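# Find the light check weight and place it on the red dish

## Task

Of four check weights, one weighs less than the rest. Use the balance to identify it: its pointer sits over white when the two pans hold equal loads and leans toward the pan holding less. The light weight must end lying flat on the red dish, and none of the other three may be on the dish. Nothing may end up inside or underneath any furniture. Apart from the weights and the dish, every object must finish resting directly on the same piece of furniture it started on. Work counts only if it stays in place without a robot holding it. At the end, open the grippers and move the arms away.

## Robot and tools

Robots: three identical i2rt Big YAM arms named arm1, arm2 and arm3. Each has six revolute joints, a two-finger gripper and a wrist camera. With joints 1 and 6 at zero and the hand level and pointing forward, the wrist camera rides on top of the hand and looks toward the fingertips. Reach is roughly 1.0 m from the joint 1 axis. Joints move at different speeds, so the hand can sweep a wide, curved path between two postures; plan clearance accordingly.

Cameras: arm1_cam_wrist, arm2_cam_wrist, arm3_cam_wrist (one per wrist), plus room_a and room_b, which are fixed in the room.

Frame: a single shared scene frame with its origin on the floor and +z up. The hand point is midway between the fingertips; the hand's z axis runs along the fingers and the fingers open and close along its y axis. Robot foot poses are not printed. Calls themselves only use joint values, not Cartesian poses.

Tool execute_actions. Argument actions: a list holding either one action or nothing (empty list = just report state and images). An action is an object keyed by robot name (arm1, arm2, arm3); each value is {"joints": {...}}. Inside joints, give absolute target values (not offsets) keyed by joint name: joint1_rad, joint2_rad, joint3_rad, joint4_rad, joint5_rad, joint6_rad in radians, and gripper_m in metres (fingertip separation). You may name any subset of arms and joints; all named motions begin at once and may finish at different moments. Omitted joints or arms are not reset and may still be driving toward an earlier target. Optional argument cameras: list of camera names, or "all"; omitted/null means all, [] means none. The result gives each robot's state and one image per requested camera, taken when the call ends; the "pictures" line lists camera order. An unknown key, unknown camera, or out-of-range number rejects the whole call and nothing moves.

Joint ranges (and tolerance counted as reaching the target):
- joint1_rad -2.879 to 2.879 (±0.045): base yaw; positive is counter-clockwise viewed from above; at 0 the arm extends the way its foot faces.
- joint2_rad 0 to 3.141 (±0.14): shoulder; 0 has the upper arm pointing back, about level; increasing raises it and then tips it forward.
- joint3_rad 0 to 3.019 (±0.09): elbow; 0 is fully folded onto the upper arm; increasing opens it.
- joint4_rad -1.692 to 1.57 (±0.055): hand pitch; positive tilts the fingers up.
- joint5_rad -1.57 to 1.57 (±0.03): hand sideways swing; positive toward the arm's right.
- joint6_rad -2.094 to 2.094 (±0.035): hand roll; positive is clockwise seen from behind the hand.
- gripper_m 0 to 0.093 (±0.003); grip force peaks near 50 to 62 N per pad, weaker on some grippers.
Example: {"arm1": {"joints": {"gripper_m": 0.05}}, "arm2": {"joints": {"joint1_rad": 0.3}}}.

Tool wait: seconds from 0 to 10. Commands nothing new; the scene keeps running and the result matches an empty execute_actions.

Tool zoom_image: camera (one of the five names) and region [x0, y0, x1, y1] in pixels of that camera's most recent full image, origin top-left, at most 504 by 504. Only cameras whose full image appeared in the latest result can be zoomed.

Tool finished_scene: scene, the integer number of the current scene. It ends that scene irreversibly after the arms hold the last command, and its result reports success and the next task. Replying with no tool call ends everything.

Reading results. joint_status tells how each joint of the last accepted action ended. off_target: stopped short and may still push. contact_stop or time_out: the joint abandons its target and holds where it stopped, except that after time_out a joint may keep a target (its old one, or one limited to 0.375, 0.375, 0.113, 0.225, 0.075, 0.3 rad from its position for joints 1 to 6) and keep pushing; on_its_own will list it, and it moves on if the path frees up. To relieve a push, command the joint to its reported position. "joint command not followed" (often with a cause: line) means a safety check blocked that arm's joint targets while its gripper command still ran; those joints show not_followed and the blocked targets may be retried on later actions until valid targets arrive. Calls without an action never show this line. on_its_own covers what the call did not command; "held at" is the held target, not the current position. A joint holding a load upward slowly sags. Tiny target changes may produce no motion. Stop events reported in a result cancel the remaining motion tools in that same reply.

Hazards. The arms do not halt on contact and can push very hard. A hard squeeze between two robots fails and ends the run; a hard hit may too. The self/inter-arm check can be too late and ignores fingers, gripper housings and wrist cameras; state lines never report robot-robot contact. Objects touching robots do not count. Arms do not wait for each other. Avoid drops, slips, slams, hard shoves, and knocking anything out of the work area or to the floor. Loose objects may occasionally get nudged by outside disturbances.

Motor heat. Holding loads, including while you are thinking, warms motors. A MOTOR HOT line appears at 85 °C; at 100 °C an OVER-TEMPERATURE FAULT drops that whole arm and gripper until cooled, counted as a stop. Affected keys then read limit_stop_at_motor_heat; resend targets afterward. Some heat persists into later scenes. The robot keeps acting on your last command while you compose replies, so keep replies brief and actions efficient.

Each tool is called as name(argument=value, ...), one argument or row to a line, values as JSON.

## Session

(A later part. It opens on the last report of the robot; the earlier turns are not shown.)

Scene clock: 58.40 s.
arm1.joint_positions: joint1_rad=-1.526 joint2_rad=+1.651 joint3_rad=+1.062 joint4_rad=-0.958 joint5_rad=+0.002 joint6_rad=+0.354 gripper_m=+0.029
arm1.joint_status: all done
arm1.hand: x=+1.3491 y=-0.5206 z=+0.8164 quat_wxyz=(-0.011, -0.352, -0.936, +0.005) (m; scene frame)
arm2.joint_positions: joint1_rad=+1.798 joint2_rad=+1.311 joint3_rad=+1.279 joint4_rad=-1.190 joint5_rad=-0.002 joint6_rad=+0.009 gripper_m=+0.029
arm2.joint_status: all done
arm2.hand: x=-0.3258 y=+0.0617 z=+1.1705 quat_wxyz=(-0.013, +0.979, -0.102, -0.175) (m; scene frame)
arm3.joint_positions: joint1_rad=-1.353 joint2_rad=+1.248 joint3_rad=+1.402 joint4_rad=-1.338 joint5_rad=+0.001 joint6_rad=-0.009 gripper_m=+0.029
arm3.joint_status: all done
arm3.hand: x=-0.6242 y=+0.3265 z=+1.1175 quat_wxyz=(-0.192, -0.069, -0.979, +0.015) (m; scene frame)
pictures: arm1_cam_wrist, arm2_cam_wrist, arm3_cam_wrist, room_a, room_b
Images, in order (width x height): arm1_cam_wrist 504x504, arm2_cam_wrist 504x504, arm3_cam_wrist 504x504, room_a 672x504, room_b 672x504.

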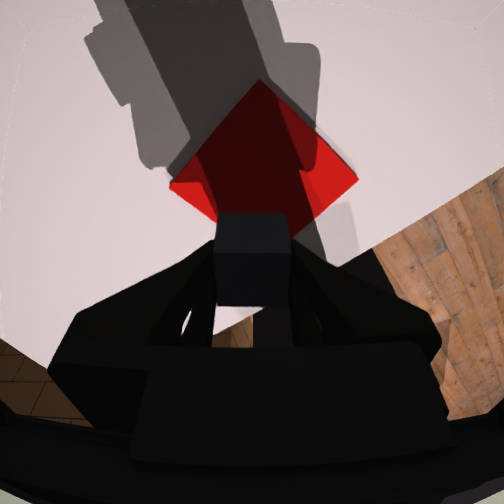

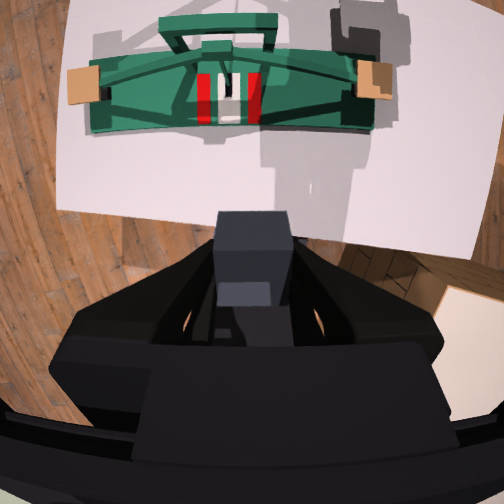

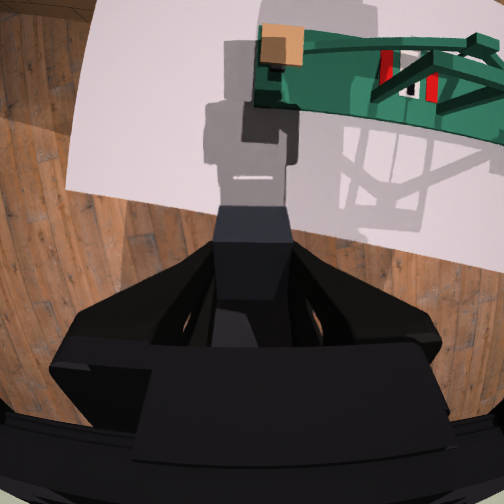

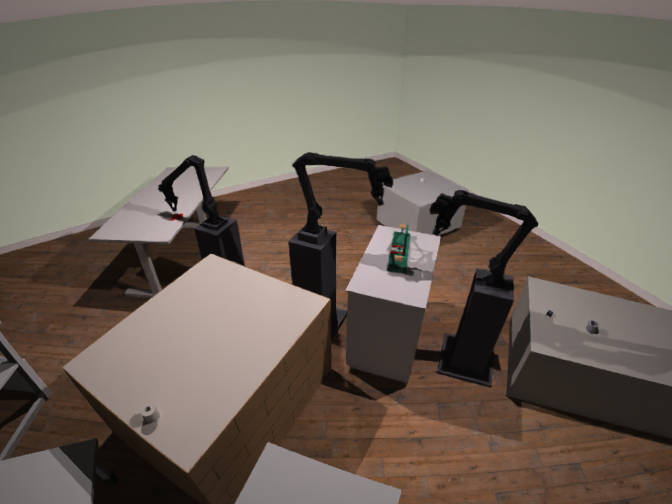

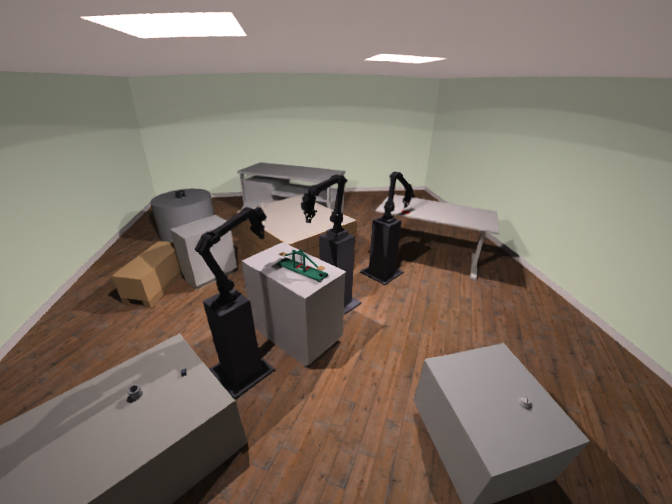

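zoom_image(
  camera="arm2_cam_wrist",
  region=[50, 0, 250, 150],
)

zoom_image(
  camera="arm2_cam_wrist",
  region=[220, 0, 420, 150],
)

zoom_image(
  camera="arm3_cam_wrist",
  region=[220, 0, 504, 160],
)

Region (50, 0, 250, 150) of arm2_cam_wrist's 504x504 image, scaled by 2.520, with more detail than that image has; it fills the top 378 rows of this view, and the rest is white.

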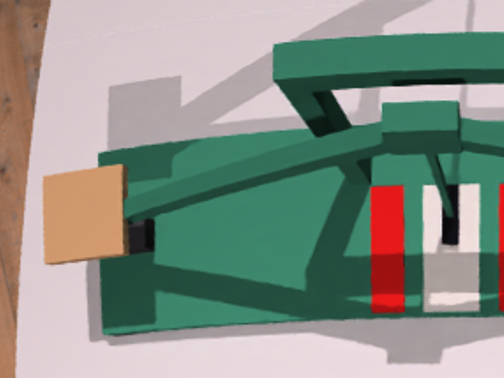

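Region (220, 0, 420, 150) of arm2_cam_wrist's 504x504 image, scaled by 2.520, with more detail than that image has; it fills the top 378 rows of this view, and the rest is white.

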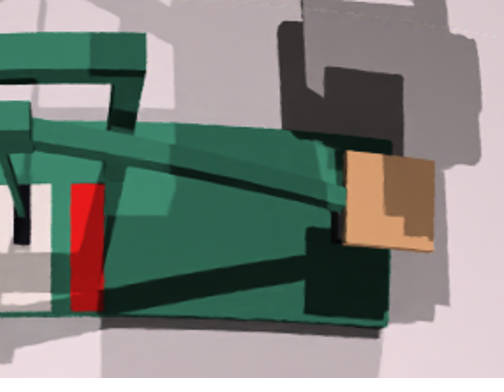

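Region (220, 0, 504, 160) of arm3_cam_wrist's 504x504 image, scaled by 1.775, with more detail than that image has; it fills the top 284 rows of this view, and the rest is white.

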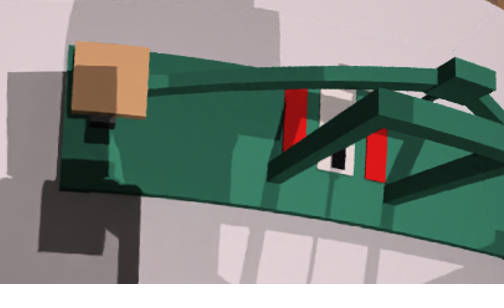

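execute_actions(
  actions=[
    {"arm1": {"joints": {"joint2_rad": 1.752, "joint3_rad": 1.055, "joint4_rad": -0.845}}, "arm2": {"joints": {"joint1_rad": 2.143, "joint2_rad": 2.14, "joint3_rad": 1.91, "joint4_rad": -1.312, "joint6_rad": -1.226}}, "arm3": {"joints": {"joint1_rad": -1.42, "joint2_rad": 1.99, "joint3_rad": 1.962, "joint4_rad": -1.533, "joint6_rad": -1.6}}},
  ],
)

Scene clock: 70.50 s.
arm1.joint_positions: joint1_rad=-1.526 joint2_rad=+1.762 joint3_rad=+1.045 joint4_rad=-0.860 joint5_rad=+0.002 joint6_rad=+0.354 gripper_m=+0.029
arm1.joint_status: all done
arm1.hand: x=+1.3523 y=-0.5222 z=+0.7642 quat_wxyz=(+0.004, -0.352, -0.936, +0.005) (m; scene frame)
arm2.joint_positions: joint1_rad=+2.154 joint2_rad=+2.171 joint3_rad=+1.843 joint4_rad=-1.304 joint5_rad=-0.002 joint6_rad=-1.216 gripper_m=+0.029
arm2.joint_status: all done
arm2.hand: x=-0.5102 y=-0.1294 z=+0.9374 quat_wxyz=(+0.016, +0.773, +0.634, +0.023) (m; scene frame)
arm3.joint_positions: joint1_rad=-1.423 joint2_rad=+2.003 joint3_rad=+1.913 joint4_rad=-1.520 joint5_rad=+0.001 joint6_rad=-1.588 gripper_m=+0.029
arm3.joint_status: all done
arm3.hand: x=-0.4572 y=+0.2580 z=+0.9417 quat_wxyz=(+0.012, +0.632, -0.775, -0.015) (m; scene frame)
pictures: arm1_cam_wrist, arm2_cam_wrist, arm3_cam_wrist, room_a, room_b
Images, in order (width x height): arm1_cam_wrist 504x504, arm2_cam_wrist 504x504, arm3_cam_wrist 504x504, room_a 672x504, room_b 672x504.

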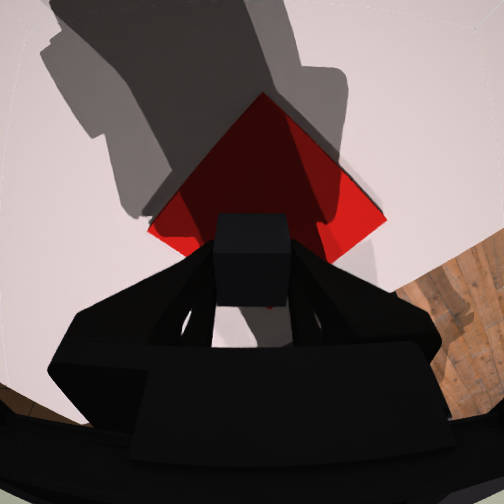

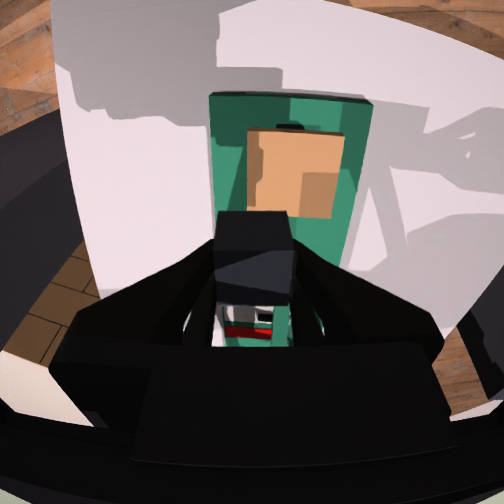

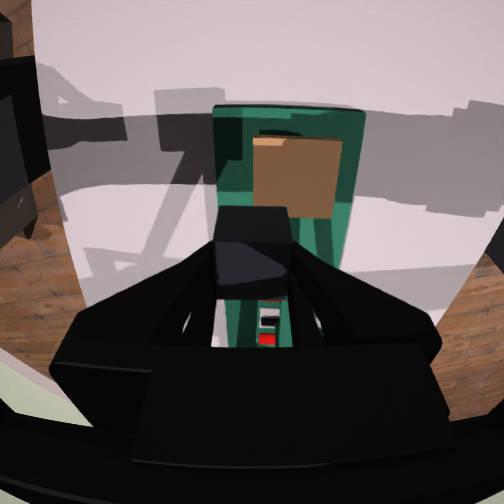

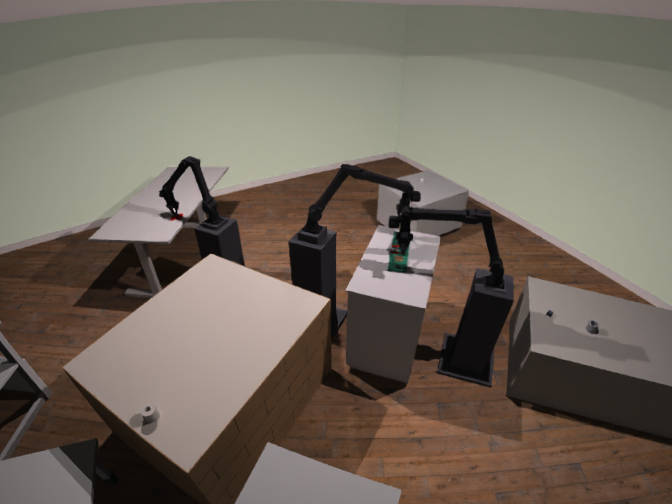

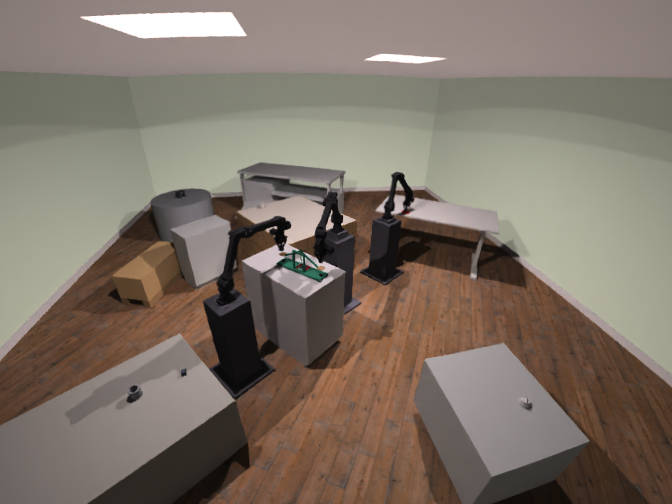

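zoom_image(
  camera="arm2_cam_wrist",
  region=[190, 80, 390, 280],
)

zoom_image(
  camera="arm3_cam_wrist",
  region=[190, 80, 390, 280],
)

Region (190, 80, 390, 280) of arm2_cam_wrist's 504x504 image, scaled by 2.520, with more detail than that image has.

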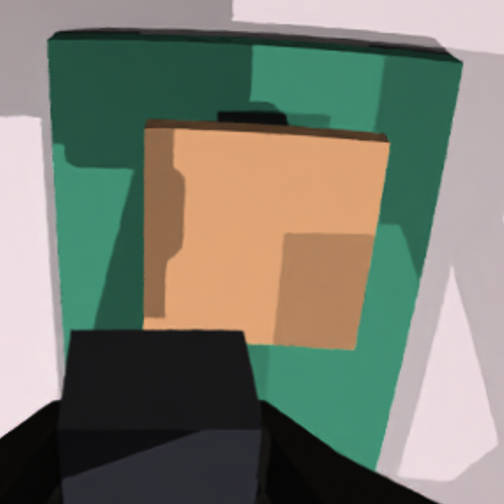

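Region (190, 80, 390, 280) of arm3_cam_wrist's 504x504 image, scaled by 2.520, with more detail than that image has.

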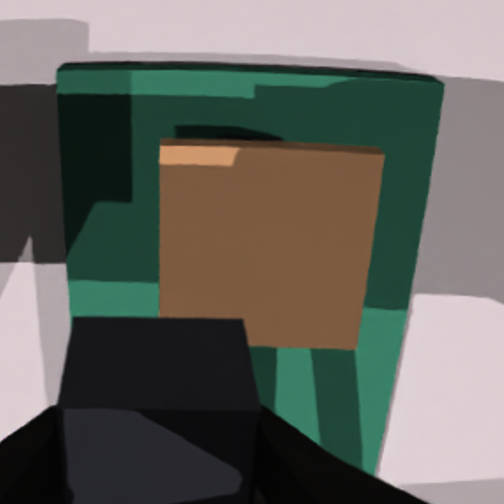

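execute_actions(
  actions=[
    {"arm2": {"joints": {"joint1_rad": 2.178, "joint2_rad": 2.205, "joint4_rad": -1.181}}, "arm3": {"joints": {"joint1_rad": -1.4, "joint2_rad": 2.065, "joint4_rad": -1.414}}},
  ],
  cameras=["arm2_cam_wrist", "arm3_cam_wrist", "room_b"],
)

Scene clock: 77.00 s.
arm1.joint_positions: joint1_rad=-1.526 joint2_rad=+1.762 joint3_rad=+1.045 joint4_rad=-0.860 joint5_rad=+0.002 joint6_rad=+0.354 gripper_m=+0.029
arm1.joint_status: not commanded
arm1.hand: x=+1.3523 y=-0.5222 z=+0.7642 quat_wxyz=(+0.004, -0.352, -0.936, +0.005) (m; scene frame)
arm2.joint_positions: joint1_rad=+2.167 joint2_rad=+2.218 joint3_rad=+1.844 joint4_rad=-1.196 joint5_rad=-0.002 joint6_rad=-1.216 gripper_m=+0.029
arm2.joint_status: all done
arm2.hand: x=-0.5304 y=-0.1419 z=+0.9077 quat_wxyz=(+0.000, +0.769, +0.640, -0.004) (m; scene frame)
arm3.joint_positions: joint1_rad=-1.402 joint2_rad=+2.057 joint3_rad=+1.917 joint4_rad=-1.427 joint5_rad=+0.001 joint6_rad=-1.589 gripper_m=+0.029
arm3.joint_status: all done
arm3.hand: x=-0.4297 y=+0.2659 z=+0.9099 quat_wxyz=(-0.002, +0.641, -0.768, +0.002) (m; scene frame)
pictures: arm2_cam_wrist, arm3_cam_wrist, room_b
Images, in order (width x height): arm2_cam_wrist 504x504, arm3_cam_wrist 504x504, room_b 672x504.

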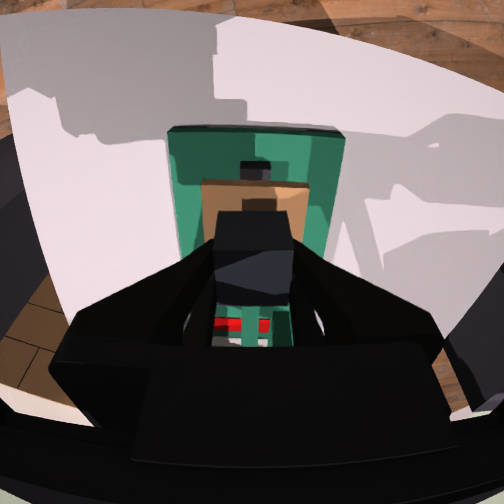

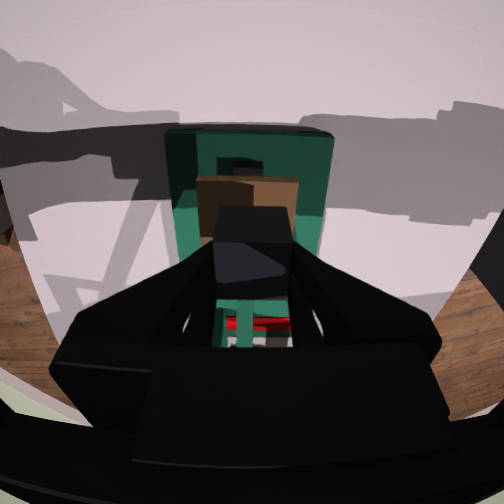

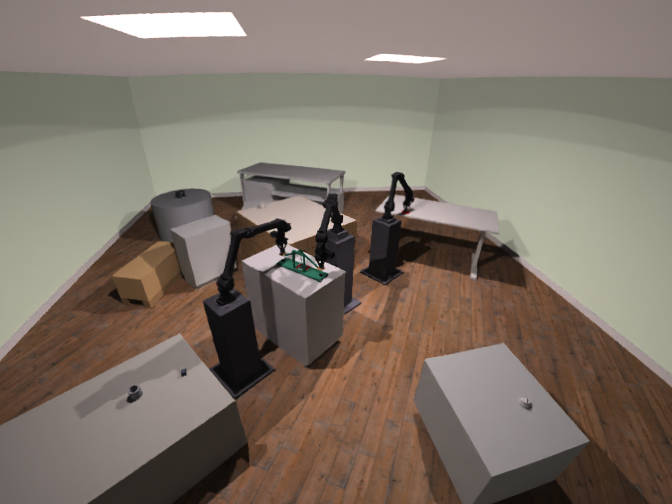

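zoom_image(
  camera="arm2_cam_wrist",
  region=[160, 120, 350, 310],
)

zoom_image(
  camera="arm3_cam_wrist",
  region=[160, 120, 350, 310],
)

zoom_image(
  camera="room_b",
  region=[255, 215, 355, 290],
)

Region (160, 120, 350, 310) of arm2_cam_wrist's 504x504 image, scaled by 2.653, with more detail than that image has.

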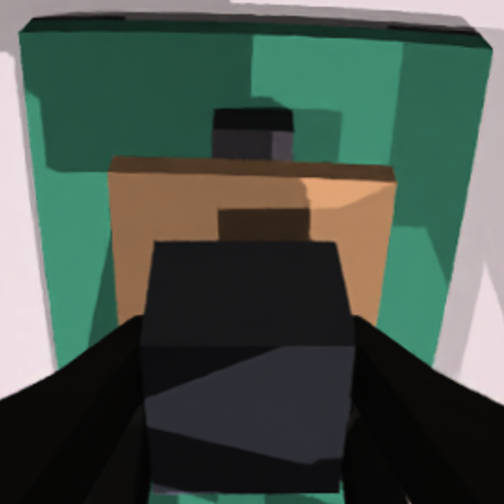

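Region (160, 120, 350, 310) of arm3_cam_wrist's 504x504 image, scaled by 2.653, with more detail than that image has.

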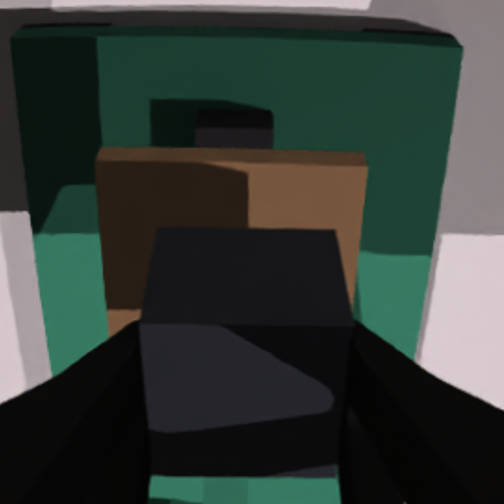

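Region (255, 215, 355, 290) of room_b's 672x504 image, scaled by 5.040, with more detail than that image has; it fills the top 378 rows of this view, and the rest is white.

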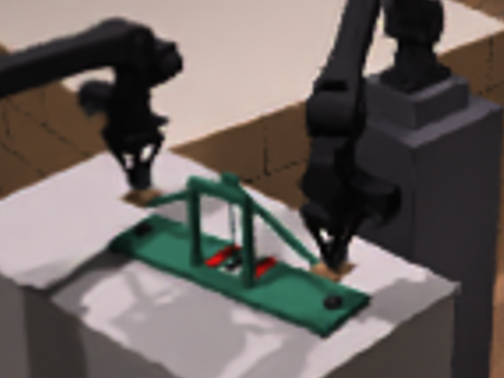

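execute_actions(
  actions=[
    {"arm2": {"joints": {"joint2_rad": 2.222}}, "arm3": {"joints": {"joint2_rad": 2.087}}},
  ],
  cameras=["arm2_cam_wrist", "arm3_cam_wrist"],
)

Scene clock: 80.03 s.
arm1.joint_positions: joint1_rad=-1.526 joint2_rad=+1.762 joint3_rad=+1.045 joint4_rad=-0.860 joint5_rad=+0.002 joint6_rad=+0.354 gripper_m=+0.029
arm1.joint_status: not commanded
arm1.hand: x=+1.3523 y=-0.5222 z=+0.7642 quat_wxyz=(+0.004, -0.352, -0.936, +0.005) (m; scene frame)
arm2.joint_positions: joint1_rad=+2.167 joint2_rad=+2.223 joint3_rad=+1.844 joint4_rad=-1.196 joint5_rad=-0.002 joint6_rad=-1.216 gripper_m=+0.029
arm2.joint_status: all done
arm2.hand: x=-0.5298 y=-0.1418 z=+0.9045 quat_wxyz=(+0.002, +0.769, +0.640, -0.002) (m; scene frame)
arm3.joint_positions: joint1_rad=-1.402 joint2_rad=+2.066 joint3_rad=+1.917 joint4_rad=-1.427 joint5_rad=+0.001 joint6_rad=-1.589 gripper_m=+0.029
arm3.joint_status: all done
arm3.hand: x=-0.4297 y=+0.2659 z=+0.9048 quat_wxyz=(+0.001, +0.641, -0.768, -0.002) (m; scene frame)
pictures: arm2_cam_wrist, arm3_cam_wrist
Images, in order (width x height): arm2_cam_wrist 504x504, arm3_cam_wrist 504x504.

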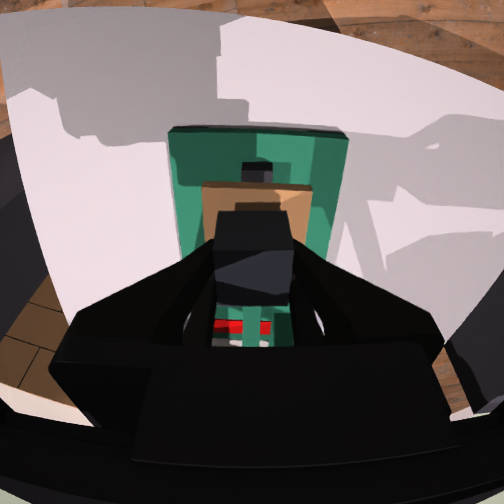

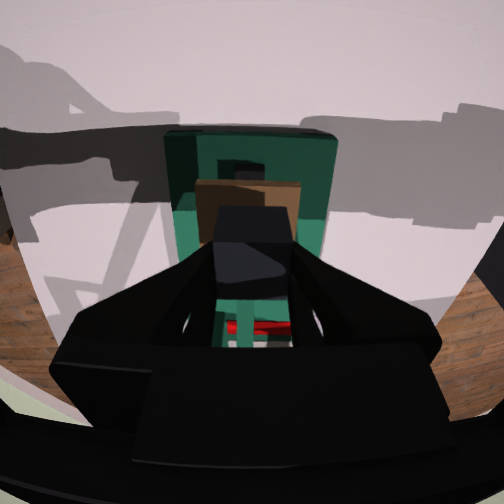

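execute_actions(
  actions=[
    {"arm2": {"joints": {"joint2_rad": 2.232}}, "arm3": {"joints": {"joint2_rad": 2.099}}},
  ],
  cameras=["arm2_cam_wrist", "arm3_cam_wrist"],
)

zoom_image(
  camera="arm2_cam_wrist",
  region=[160, 150, 350, 350],
)

zoom_image(
  camera="arm3_cam_wrist",
  region=[160, 150, 350, 350],
)

Scene clock: 81.37 s.
arm1.joint_positions: joint1_rad=-1.526 joint2_rad=+1.762 joint3_rad=+1.045 joint4_rad=-0.860 joint5_rad=+0.002 joint6_rad=+0.354 gripper_m=+0.029
arm1.joint_status: not commanded
arm1.hand: x=+1.3523 y=-0.5222 z=+0.7642 quat_wxyz=(+0.004, -0.352, -0.936, +0.005) (m; scene frame)
arm2.joint_positions: joint1_rad=+2.167 joint2_rad=+2.235 joint3_rad=+1.844 joint4_rad=-1.195 joint5_rad=-0.002 joint6_rad=-1.217 gripper_m=+0.029
arm2.joint_status: all done
arm2.hand: x=-0.5284 y=-0.1416 z=+0.8972 quat_wxyz=(+0.004, +0.768, +0.640, +0.003) (m; scene frame)
arm3.joint_positions: joint1_rad=-1.402 joint2_rad=+2.078 joint3_rad=+1.917 joint4_rad=-1.426 joint5_rad=+0.000 joint6_rad=-1.589 gripper_m=+0.029
arm3.joint_status: all done
arm3.hand: x=-0.4297 y=+0.2659 z=+0.8972 quat_wxyz=(+0.005, +0.641, -0.768, -0.006) (m; scene frame)
pictures: arm2_cam_wrist, arm3_cam_wrist
Images, in order (width x height): arm2_cam_wrist 504x504, arm3_cam_wrist 504x504.

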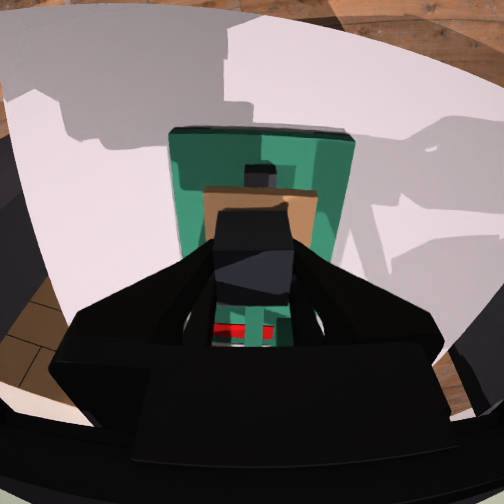

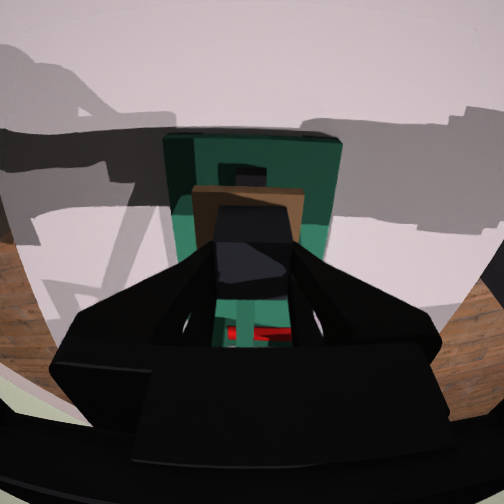

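Region (160, 150, 350, 350) of arm2_cam_wrist's 504x504 image, scaled by 2.520, with more detail than that image has; it fills the left 479 columns of this view, and the rest is white.

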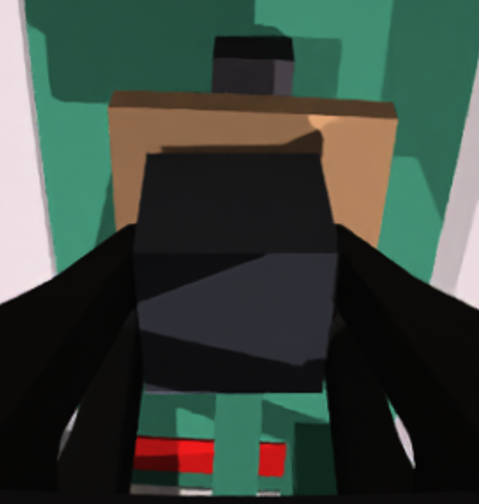

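Region (160, 150, 350, 350) of arm3_cam_wrist's 504x504 image, scaled by 2.520, with more detail than that image has; it fills the left 479 columns of this view, and the rest is white.

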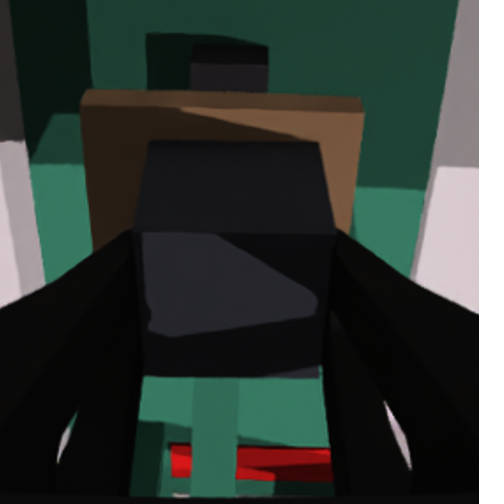

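execute_actions(
  actions=[
    {"arm2": {"joints": {"gripper_m": 0.06}}, "arm3": {"joints": {"gripper_m": 0.06}}},
  ],
  cameras=["arm2_cam_wrist", "arm3_cam_wrist", "room_b"],
)

zoom_image(
  camera="room_b",
  region=[255, 215, 355, 290],
)

Scene clock: 82.53 s.
arm1.joint_positions: joint1_rad=-1.526 joint2_rad=+1.762 joint3_rad=+1.045 joint4_rad=-0.860 joint5_rad=+0.002 joint6_rad=+0.354 gripper_m=+0.029
arm1.joint_status: not commanded
arm1.hand: x=+1.3523 y=-0.5222 z=+0.7642 quat_wxyz=(+0.004, -0.352, -0.936, +0.005) (m; scene frame)
arm2.joint_positions: joint1_rad=+2.167 joint2_rad=+2.235 joint3_rad=+1.850 joint4_rad=-1.195 joint5_rad=-0.002 joint6_rad=-1.217 gripper_m=+0.060
arm2.joint_status: all done
arm2.hand: x=-0.5306 y=-0.1420 z=+0.8993 quat_wxyz=(+0.003, +0.768, +0.640, +0.001) (m; scene frame)
arm3.joint_positions: joint1_rad=-1.402 joint2_rad=+2.078 joint3_rad=+1.917 joint4_rad=-1.426 joint5_rad=+0.000 joint6_rad=-1.589 gripper_m=+0.060
arm3.joint_status: all done
arm3.hand: x=-0.4297 y=+0.2659 z=+0.8972 quat_wxyz=(+0.005, +0.641, -0.768, -0.006) (m; scene frame)
pictures: arm2_cam_wrist, arm3_cam_wrist, room_b
Images, in order (width x height): arm2_cam_wrist 504x504, arm3_cam_wrist 504x504, room_b 672x504.

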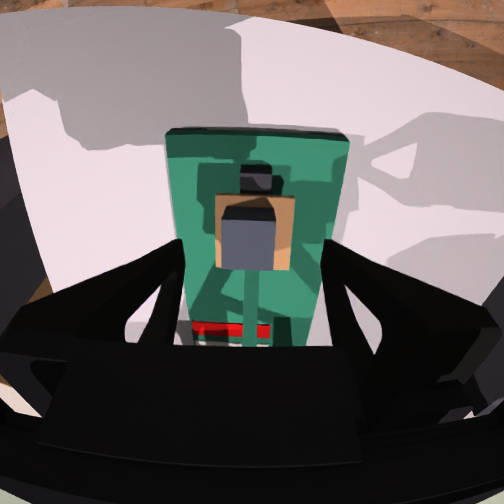

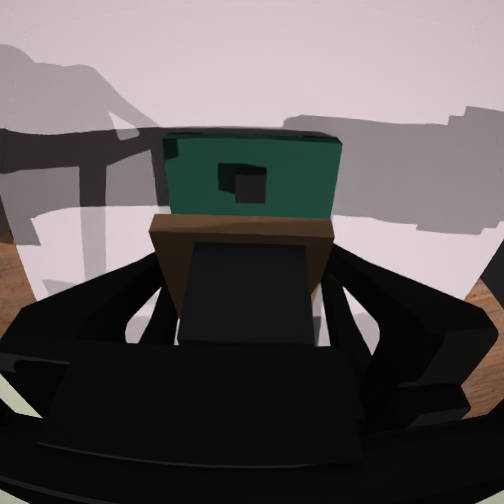

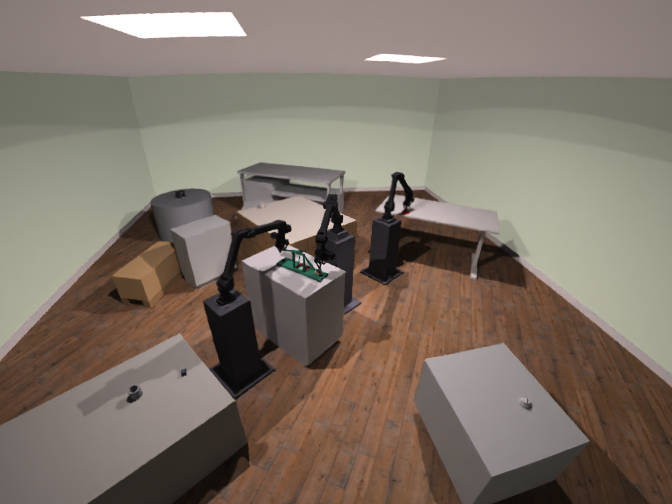

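Region (255, 215, 355, 290) of room_b's 672x504 image, scaled by 5.040, with more detail than that image has; it fills the top 378 rows of this view, and the rest is white.

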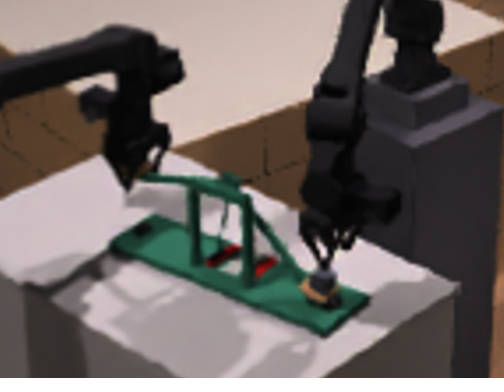

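execute_actions(
  actions=[],
  cameras=["arm2_cam_wrist", "arm3_cam_wrist", "room_b", "room_a"],
)

zoom_image(
  camera="room_b",
  region=[255, 215, 355, 290],
)

zoom_image(
  camera="room_a",
  region=[350, 190, 450, 290],
)

Scene clock: 83.17 s.
arm1.joint_positions: joint1_rad=-1.526 joint2_rad=+1.762 joint3_rad=+1.045 joint4_rad=-0.860 joint5_rad=+0.002 joint6_rad=+0.354 gripper_m=+0.029
arm1.joint_status: not commanded
arm1.hand: x=+1.3523 y=-0.5222 z=+0.7642 quat_wxyz=(+0.004, -0.352, -0.936, +0.005) (m; scene frame)
arm2.joint_positions: joint1_rad=+2.167 joint2_rad=+2.235 joint3_rad=+1.850 joint4_rad=-1.195 joint5_rad=-0.002 joint6_rad=-1.217 gripper_m=+0.060
arm2.joint_status: all done
arm2.hand: x=-0.5306 y=-0.1420 z=+0.8993 quat_wxyz=(+0.003, +0.768, +0.640, +0.001) (m; scene frame)
arm3.joint_positions: joint1_rad=-1.402 joint2_rad=+2.078 joint3_rad=+1.917 joint4_rad=-1.426 joint5_rad=+0.000 joint6_rad=-1.589 gripper_m=+0.060
arm3.joint_status: all done
arm3.hand: x=-0.4297 y=+0.2659 z=+0.8972 quat_wxyz=(+0.005, +0.641, -0.768, -0.006) (m; scene frame)
pictures: arm2_cam_wrist, arm3_cam_wrist, room_a, room_b
Images, in order (width x height): arm2_cam_wrist 504x504, arm3_cam_wrist 504x504, room_a 672x504, room_b 672x504.

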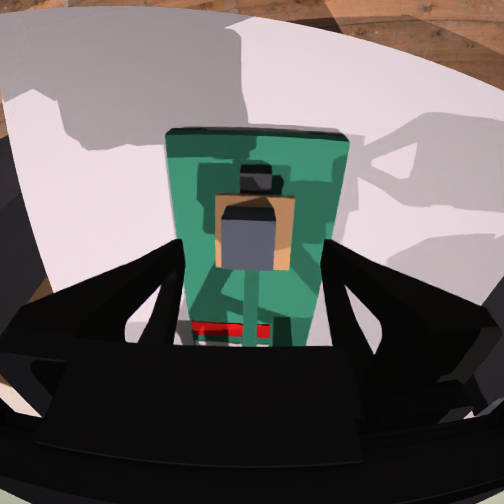

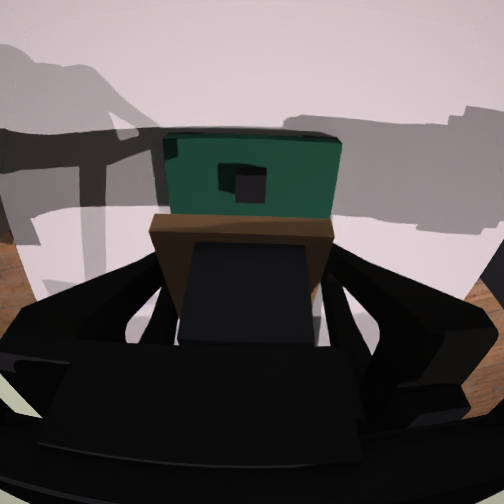

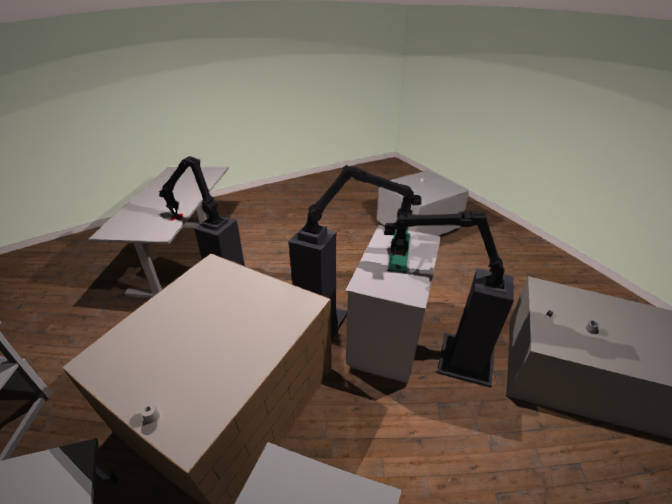

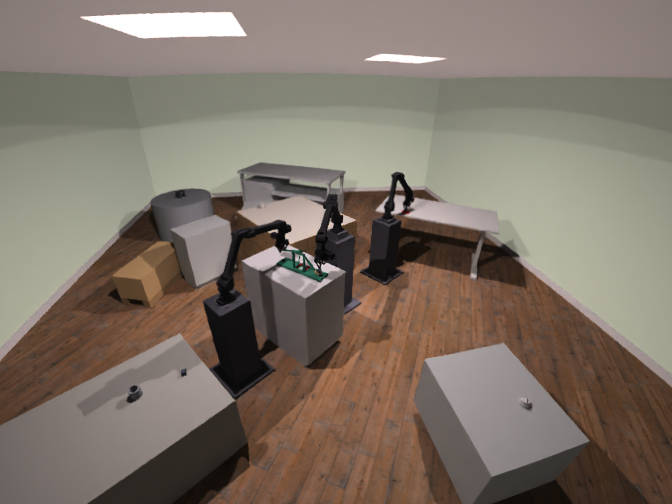

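Region (255, 215, 355, 290) of room_b's 672x504 image, scaled by 5.040, with more detail than that image has; it fills the top 378 rows of this view, and the rest is white.

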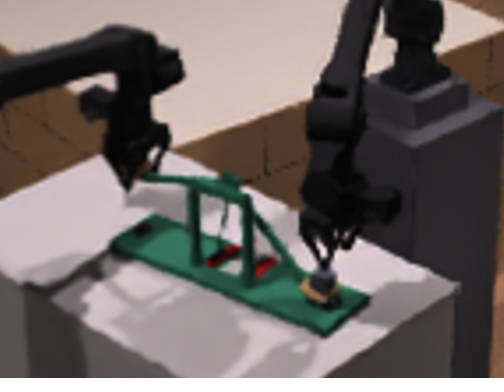

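Region (350, 190, 450, 290) of room_a's 672x504 image, scaled by 5.040, with more detail than that image has.

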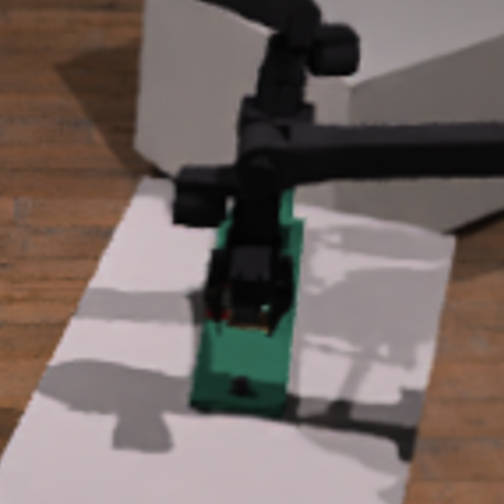

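execute_actions(
  actions=[
    {"arm1": {"joints": {"joint1_rad": -1.0}}, "arm2": {"joints": {"joint1_rad": 1.97, "joint2_rad": 2.0, "joint3_rad": 1.95, "joint4_rad": -1.45, "joint6_rad": -1.918}}, "arm3": {"joints": {"joint1_rad": -0.6, "joint2_rad": 1.5, "gripper_m": 0.093}}},
  ],
  cameras=["arm2_cam_wrist", "room_b", "room_a"],
)

zoom_image(
  camera="room_b",
  region=[255, 215, 355, 290],
)

Scene clock: 89.57 s.
arm1.joint_positions: joint1_rad=-0.991 joint2_rad=+1.762 joint3_rad=+1.045 joint4_rad=-0.855 joint5_rad=-0.003 joint6_rad=+0.354 gripper_m=+0.029
arm1.joint_status: all done
arm1.hand: x=+1.3766 y=-0.2859 z=+0.7628 quat_wxyz=(+0.003, -0.092, -0.996, +0.002) (m; scene frame)
arm2.joint_positions: joint1_rad=+1.968 joint2_rad=+1.999 joint3_rad=+1.921 joint4_rad=-1.436 joint5_rad=+0.001 joint6_rad=-1.908 gripper_m=+0.060
arm2.joint_status: all done
arm2.hand: x=-0.5143 y=-0.0100 z=+1.0726 quat_wxyz=(-0.024, +0.589, +0.807, -0.018) (m; scene frame)
arm3.joint_positions: joint1_rad=-0.604 joint2_rad=+1.506 joint3_rad=+1.958 joint4_rad=-1.414 joint5_rad=-0.003 joint6_rad=-1.589 gripper_m=+0.093
arm3.joint_status: all done
arm3.hand: x=-0.6023 y=+0.7016 z=+1.2540 quat_wxyz=(-0.265, +0.848, -0.437, +0.141) (m; scene frame)
pictures: arm2_cam_wrist, room_a, room_b
Images, in order (width x height): arm2_cam_wrist 504x504, room_a 672x504, room_b 672x504.

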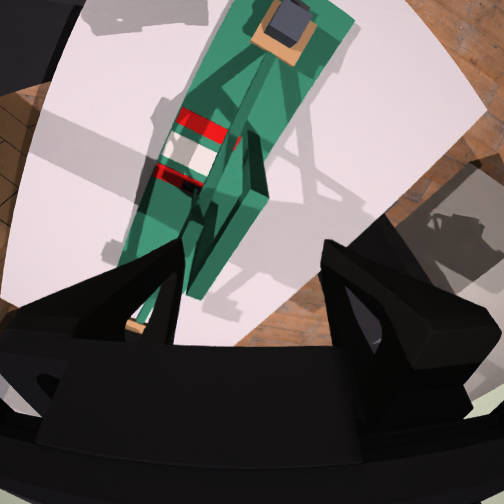

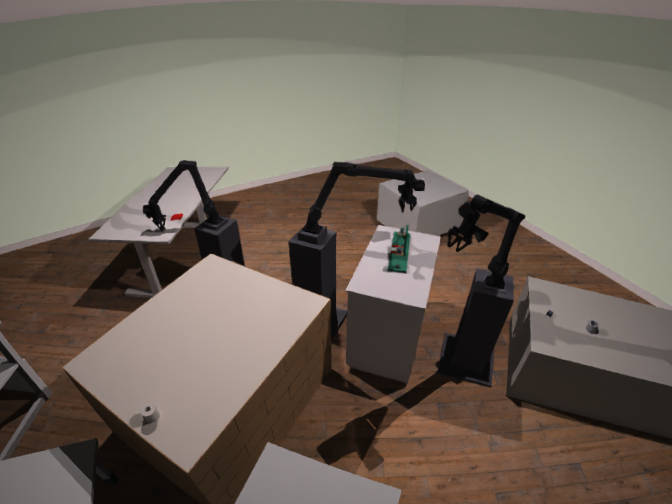

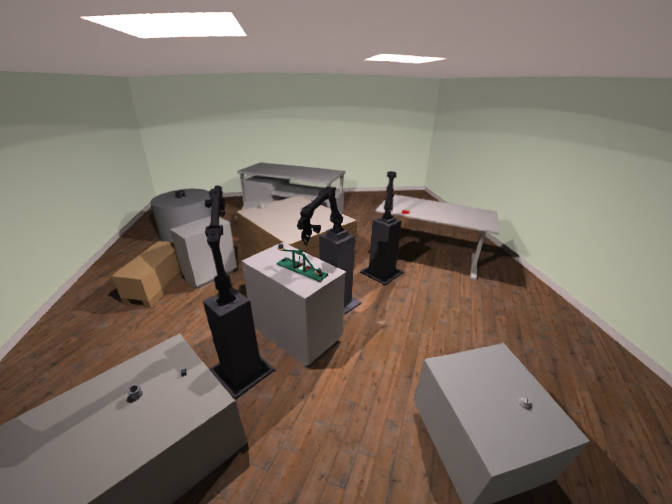

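Region (255, 215, 355, 290) of room_b's 672x504 image, scaled by 5.040, with more detail than that image has; it fills the top 378 rows of this view, and the rest is white.

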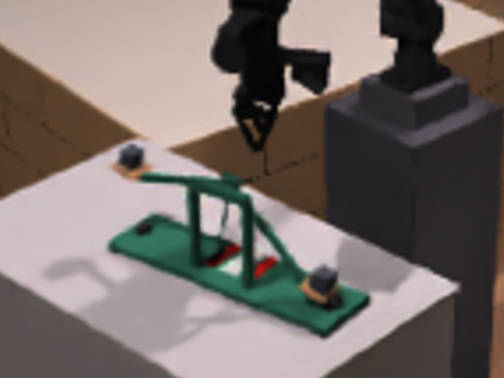

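execute_actions(
  actions=[
    {"arm1": {"joints": {"joint2_rad": 1.81}}, "arm2": {"joints": {"joint1_rad": 1.492, "joint2_rad": 2.04, "joint3_rad": 1.872, "joint4_rad": -1.368}}, "arm3": {"joints": {"joint1_rad": -0.15}}},
  ],
  cameras=["arm2_cam_wrist", "arm1_cam_wrist"],
)

zoom_image(
  camera="arm2_cam_wrist",
  region=[150, 90, 360, 300],
)

Scene clock: 94.03 s.
arm1.joint_positions: joint1_rad=-0.991 joint2_rad=+1.805 joint3_rad=+1.045 joint4_rad=-0.853 joint5_rad=-0.002 joint6_rad=+0.355 gripper_m=+0.029
arm1.joint_status: all done
arm1.hand: x=+1.3707 y=-0.2873 z=+0.7447 quat_wxyz=(+0.023, -0.092, -0.995, +0.008) (m; scene frame)
arm2.joint_positions: joint1_rad=+1.497 joint2_rad=+2.048 joint3_rad=+1.880 joint4_rad=-1.378 joint5_rad=+0.001 joint6_rad=-1.908 gripper_m=+0.060
arm2.joint_status: all done
arm2.hand: x=-0.4401 y=+0.2773 z=+1.0253 quat_wxyz=(-0.012, +0.762, +0.648, -0.007) (m; scene frame)
arm3.joint_positions: joint1_rad=-0.144 joint2_rad=+1.506 joint3_rad=+1.958 joint4_rad=-1.414 joint5_rad=-0.001 joint6_rad=-1.589 gripper_m=+0.093
arm3.joint_status: all done
arm3.hand: x=-0.7867 y=+0.8704 z=+1.2540 quat_wxyz=(-0.290, +0.925, -0.232, +0.078) (m; scene frame)
pictures: arm1_cam_wrist, arm2_cam_wrist
Images, in order (width x height): arm1_cam_wrist 504x504, arm2_cam_wrist 504x504.

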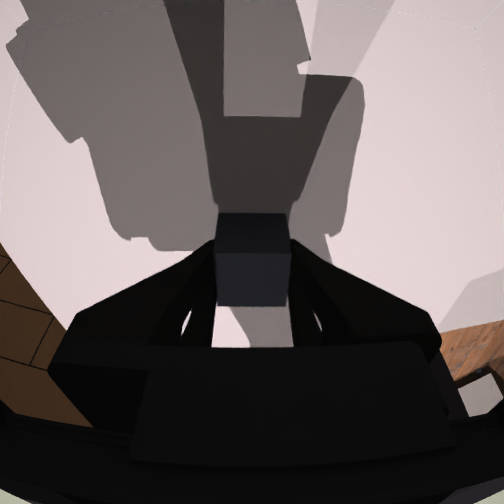

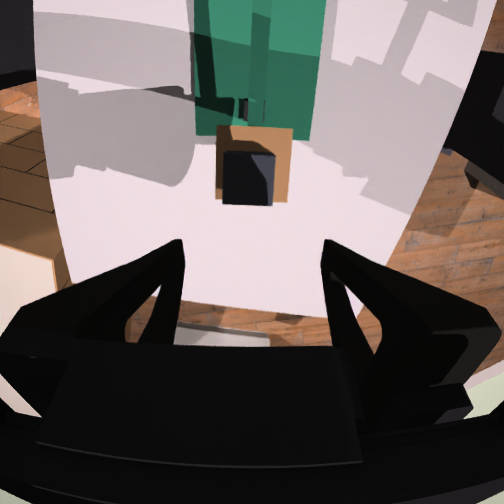

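Region (150, 90, 360, 300) of arm2_cam_wrist's 504x504 image, scaled by 2.400, with more detail than that image has.

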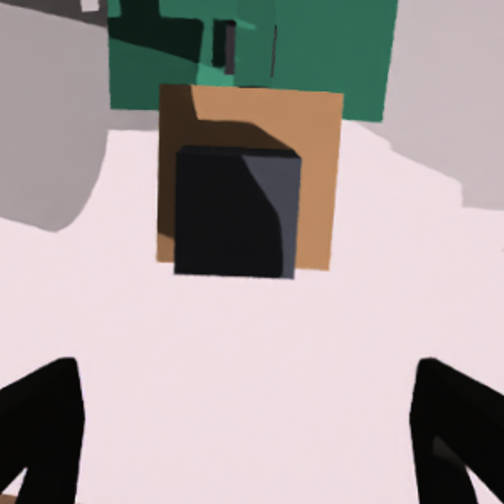

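execute_actions(
  actions=[
    {"arm1": {"joints": {"gripper_m": 0.06}}, "arm2": {"joints": {"joint1_rad": 1.518, "joint2_rad": 2.094, "joint3_rad": 1.778, "joint4_rad": -1.233, "gripper_m": 0.068}}},
  ],
  cameras=["arm2_cam_wrist", "arm1_cam_wrist"],
)

zoom_image(
  camera="arm2_cam_wrist",
  region=[140, 130, 370, 350],
)

Scene clock: 103.23 s.
arm1.joint_positions: joint1_rad=-0.991 joint2_rad=+1.805 joint3_rad=+1.045 joint4_rad=-0.853 joint5_rad=-0.002 joint6_rad=+0.355 gripper_m=+0.060
arm1.joint_status: all done
arm1.hand: x=+1.3707 y=-0.2873 z=+0.7447 quat_wxyz=(+0.023, -0.092, -0.995, +0.008) (m; scene frame)
arm2.joint_positions: joint1_rad=+1.506 joint2_rad=+2.104 joint3_rad=+1.779 joint4_rad=-1.247 joint5_rad=+0.001 joint6_rad=-1.908 gripper_m=+0.068
arm2.joint_status: all done
arm2.hand: x=-0.4395 y=+0.2699 z=+0.9537 quat_wxyz=(+0.001, +0.759, +0.651, -0.003) (m; scene frame)
arm3.joint_positions: joint1_rad=-0.144 joint2_rad=+1.506 joint3_rad=+1.958 joint4_rad=-1.414 joint5_rad=-0.001 joint6_rad=-1.589 gripper_m=+0.093
arm3.joint_status: not commanded
arm3.hand: x=-0.7867 y=+0.8704 z=+1.2540 quat_wxyz=(-0.290, +0.925, -0.232, +0.078) (m; scene frame)
pictures: arm1_cam_wrist, arm2_cam_wrist
Images, in order (width x height): arm1_cam_wrist 504x504, arm2_cam_wrist 504x504.

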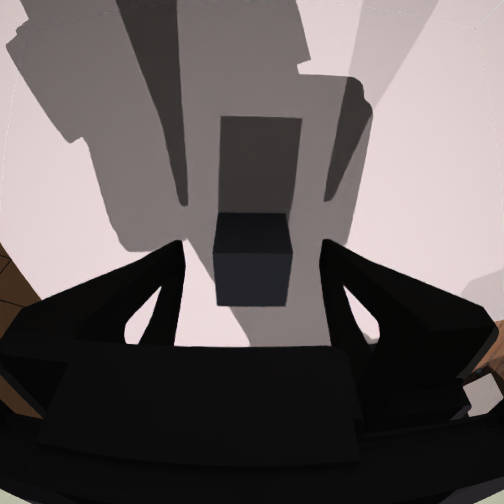

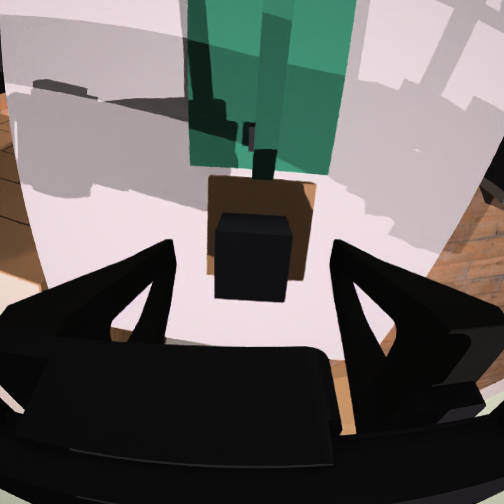

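Region (140, 130, 370, 350) of arm2_cam_wrist's 504x504 image, scaled by 2.191, with more detail than that image has; it fills the top 482 rows of this view, and the rest is white.

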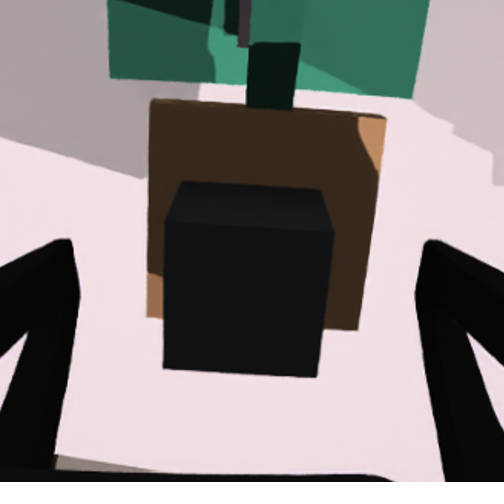

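execute_actions(
  actions=[
    {"arm2": {"joints": {"gripper_m": 0.02}}},
  ],
  cameras=["arm2_cam_wrist"],
)

Scene clock: 105.93 s.
arm1.joint_positions: joint1_rad=-0.991 joint2_rad=+1.805 joint3_rad=+1.045 joint4_rad=-0.853 joint5_rad=-0.002 joint6_rad=+0.355 gripper_m=+0.060
arm1.joint_status: not commanded
arm1.hand: x=+1.3707 y=-0.2873 z=+0.7447 quat_wxyz=(+0.023, -0.092, -0.995, +0.008) (m; scene frame)
arm2.joint_positions: joint1_rad=+1.506 joint2_rad=+2.104 joint3_rad=+1.779 joint4_rad=-1.247 joint5_rad=+0.001 joint6_rad=-1.909 gripper_m=+0.029
arm2.joint_status: gripper_m off_target (ended at +0.029, target +0.020)
arm2.hand: x=-0.4395 y=+0.2699 z=+0.9537 quat_wxyz=(+0.001, +0.759, +0.652, -0.003) (m; scene frame)
arm3.joint_positions: joint1_rad=-0.144 joint2_rad=+1.506 joint3_rad=+1.958 joint4_rad=-1.414 joint5_rad=-0.001 joint6_rad=-1.589 gripper_m=+0.093
arm3.joint_status: not commanded
arm3.hand: x=-0.7867 y=+0.8704 z=+1.2540 quat_wxyz=(-0.290, +0.925, -0.232, +0.078) (m; scene frame)
pictures: arm2_cam_wrist
Images, in order (width x height): arm2_cam_wrist 504x504.

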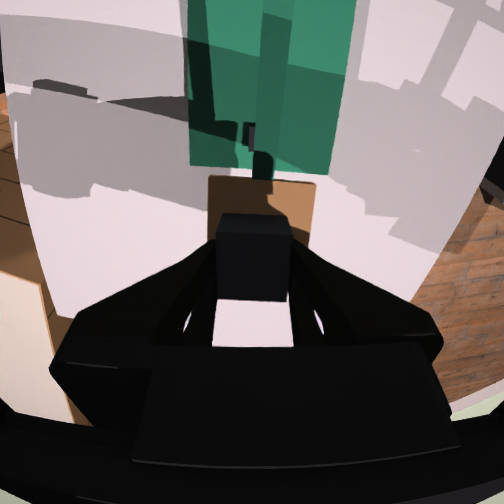

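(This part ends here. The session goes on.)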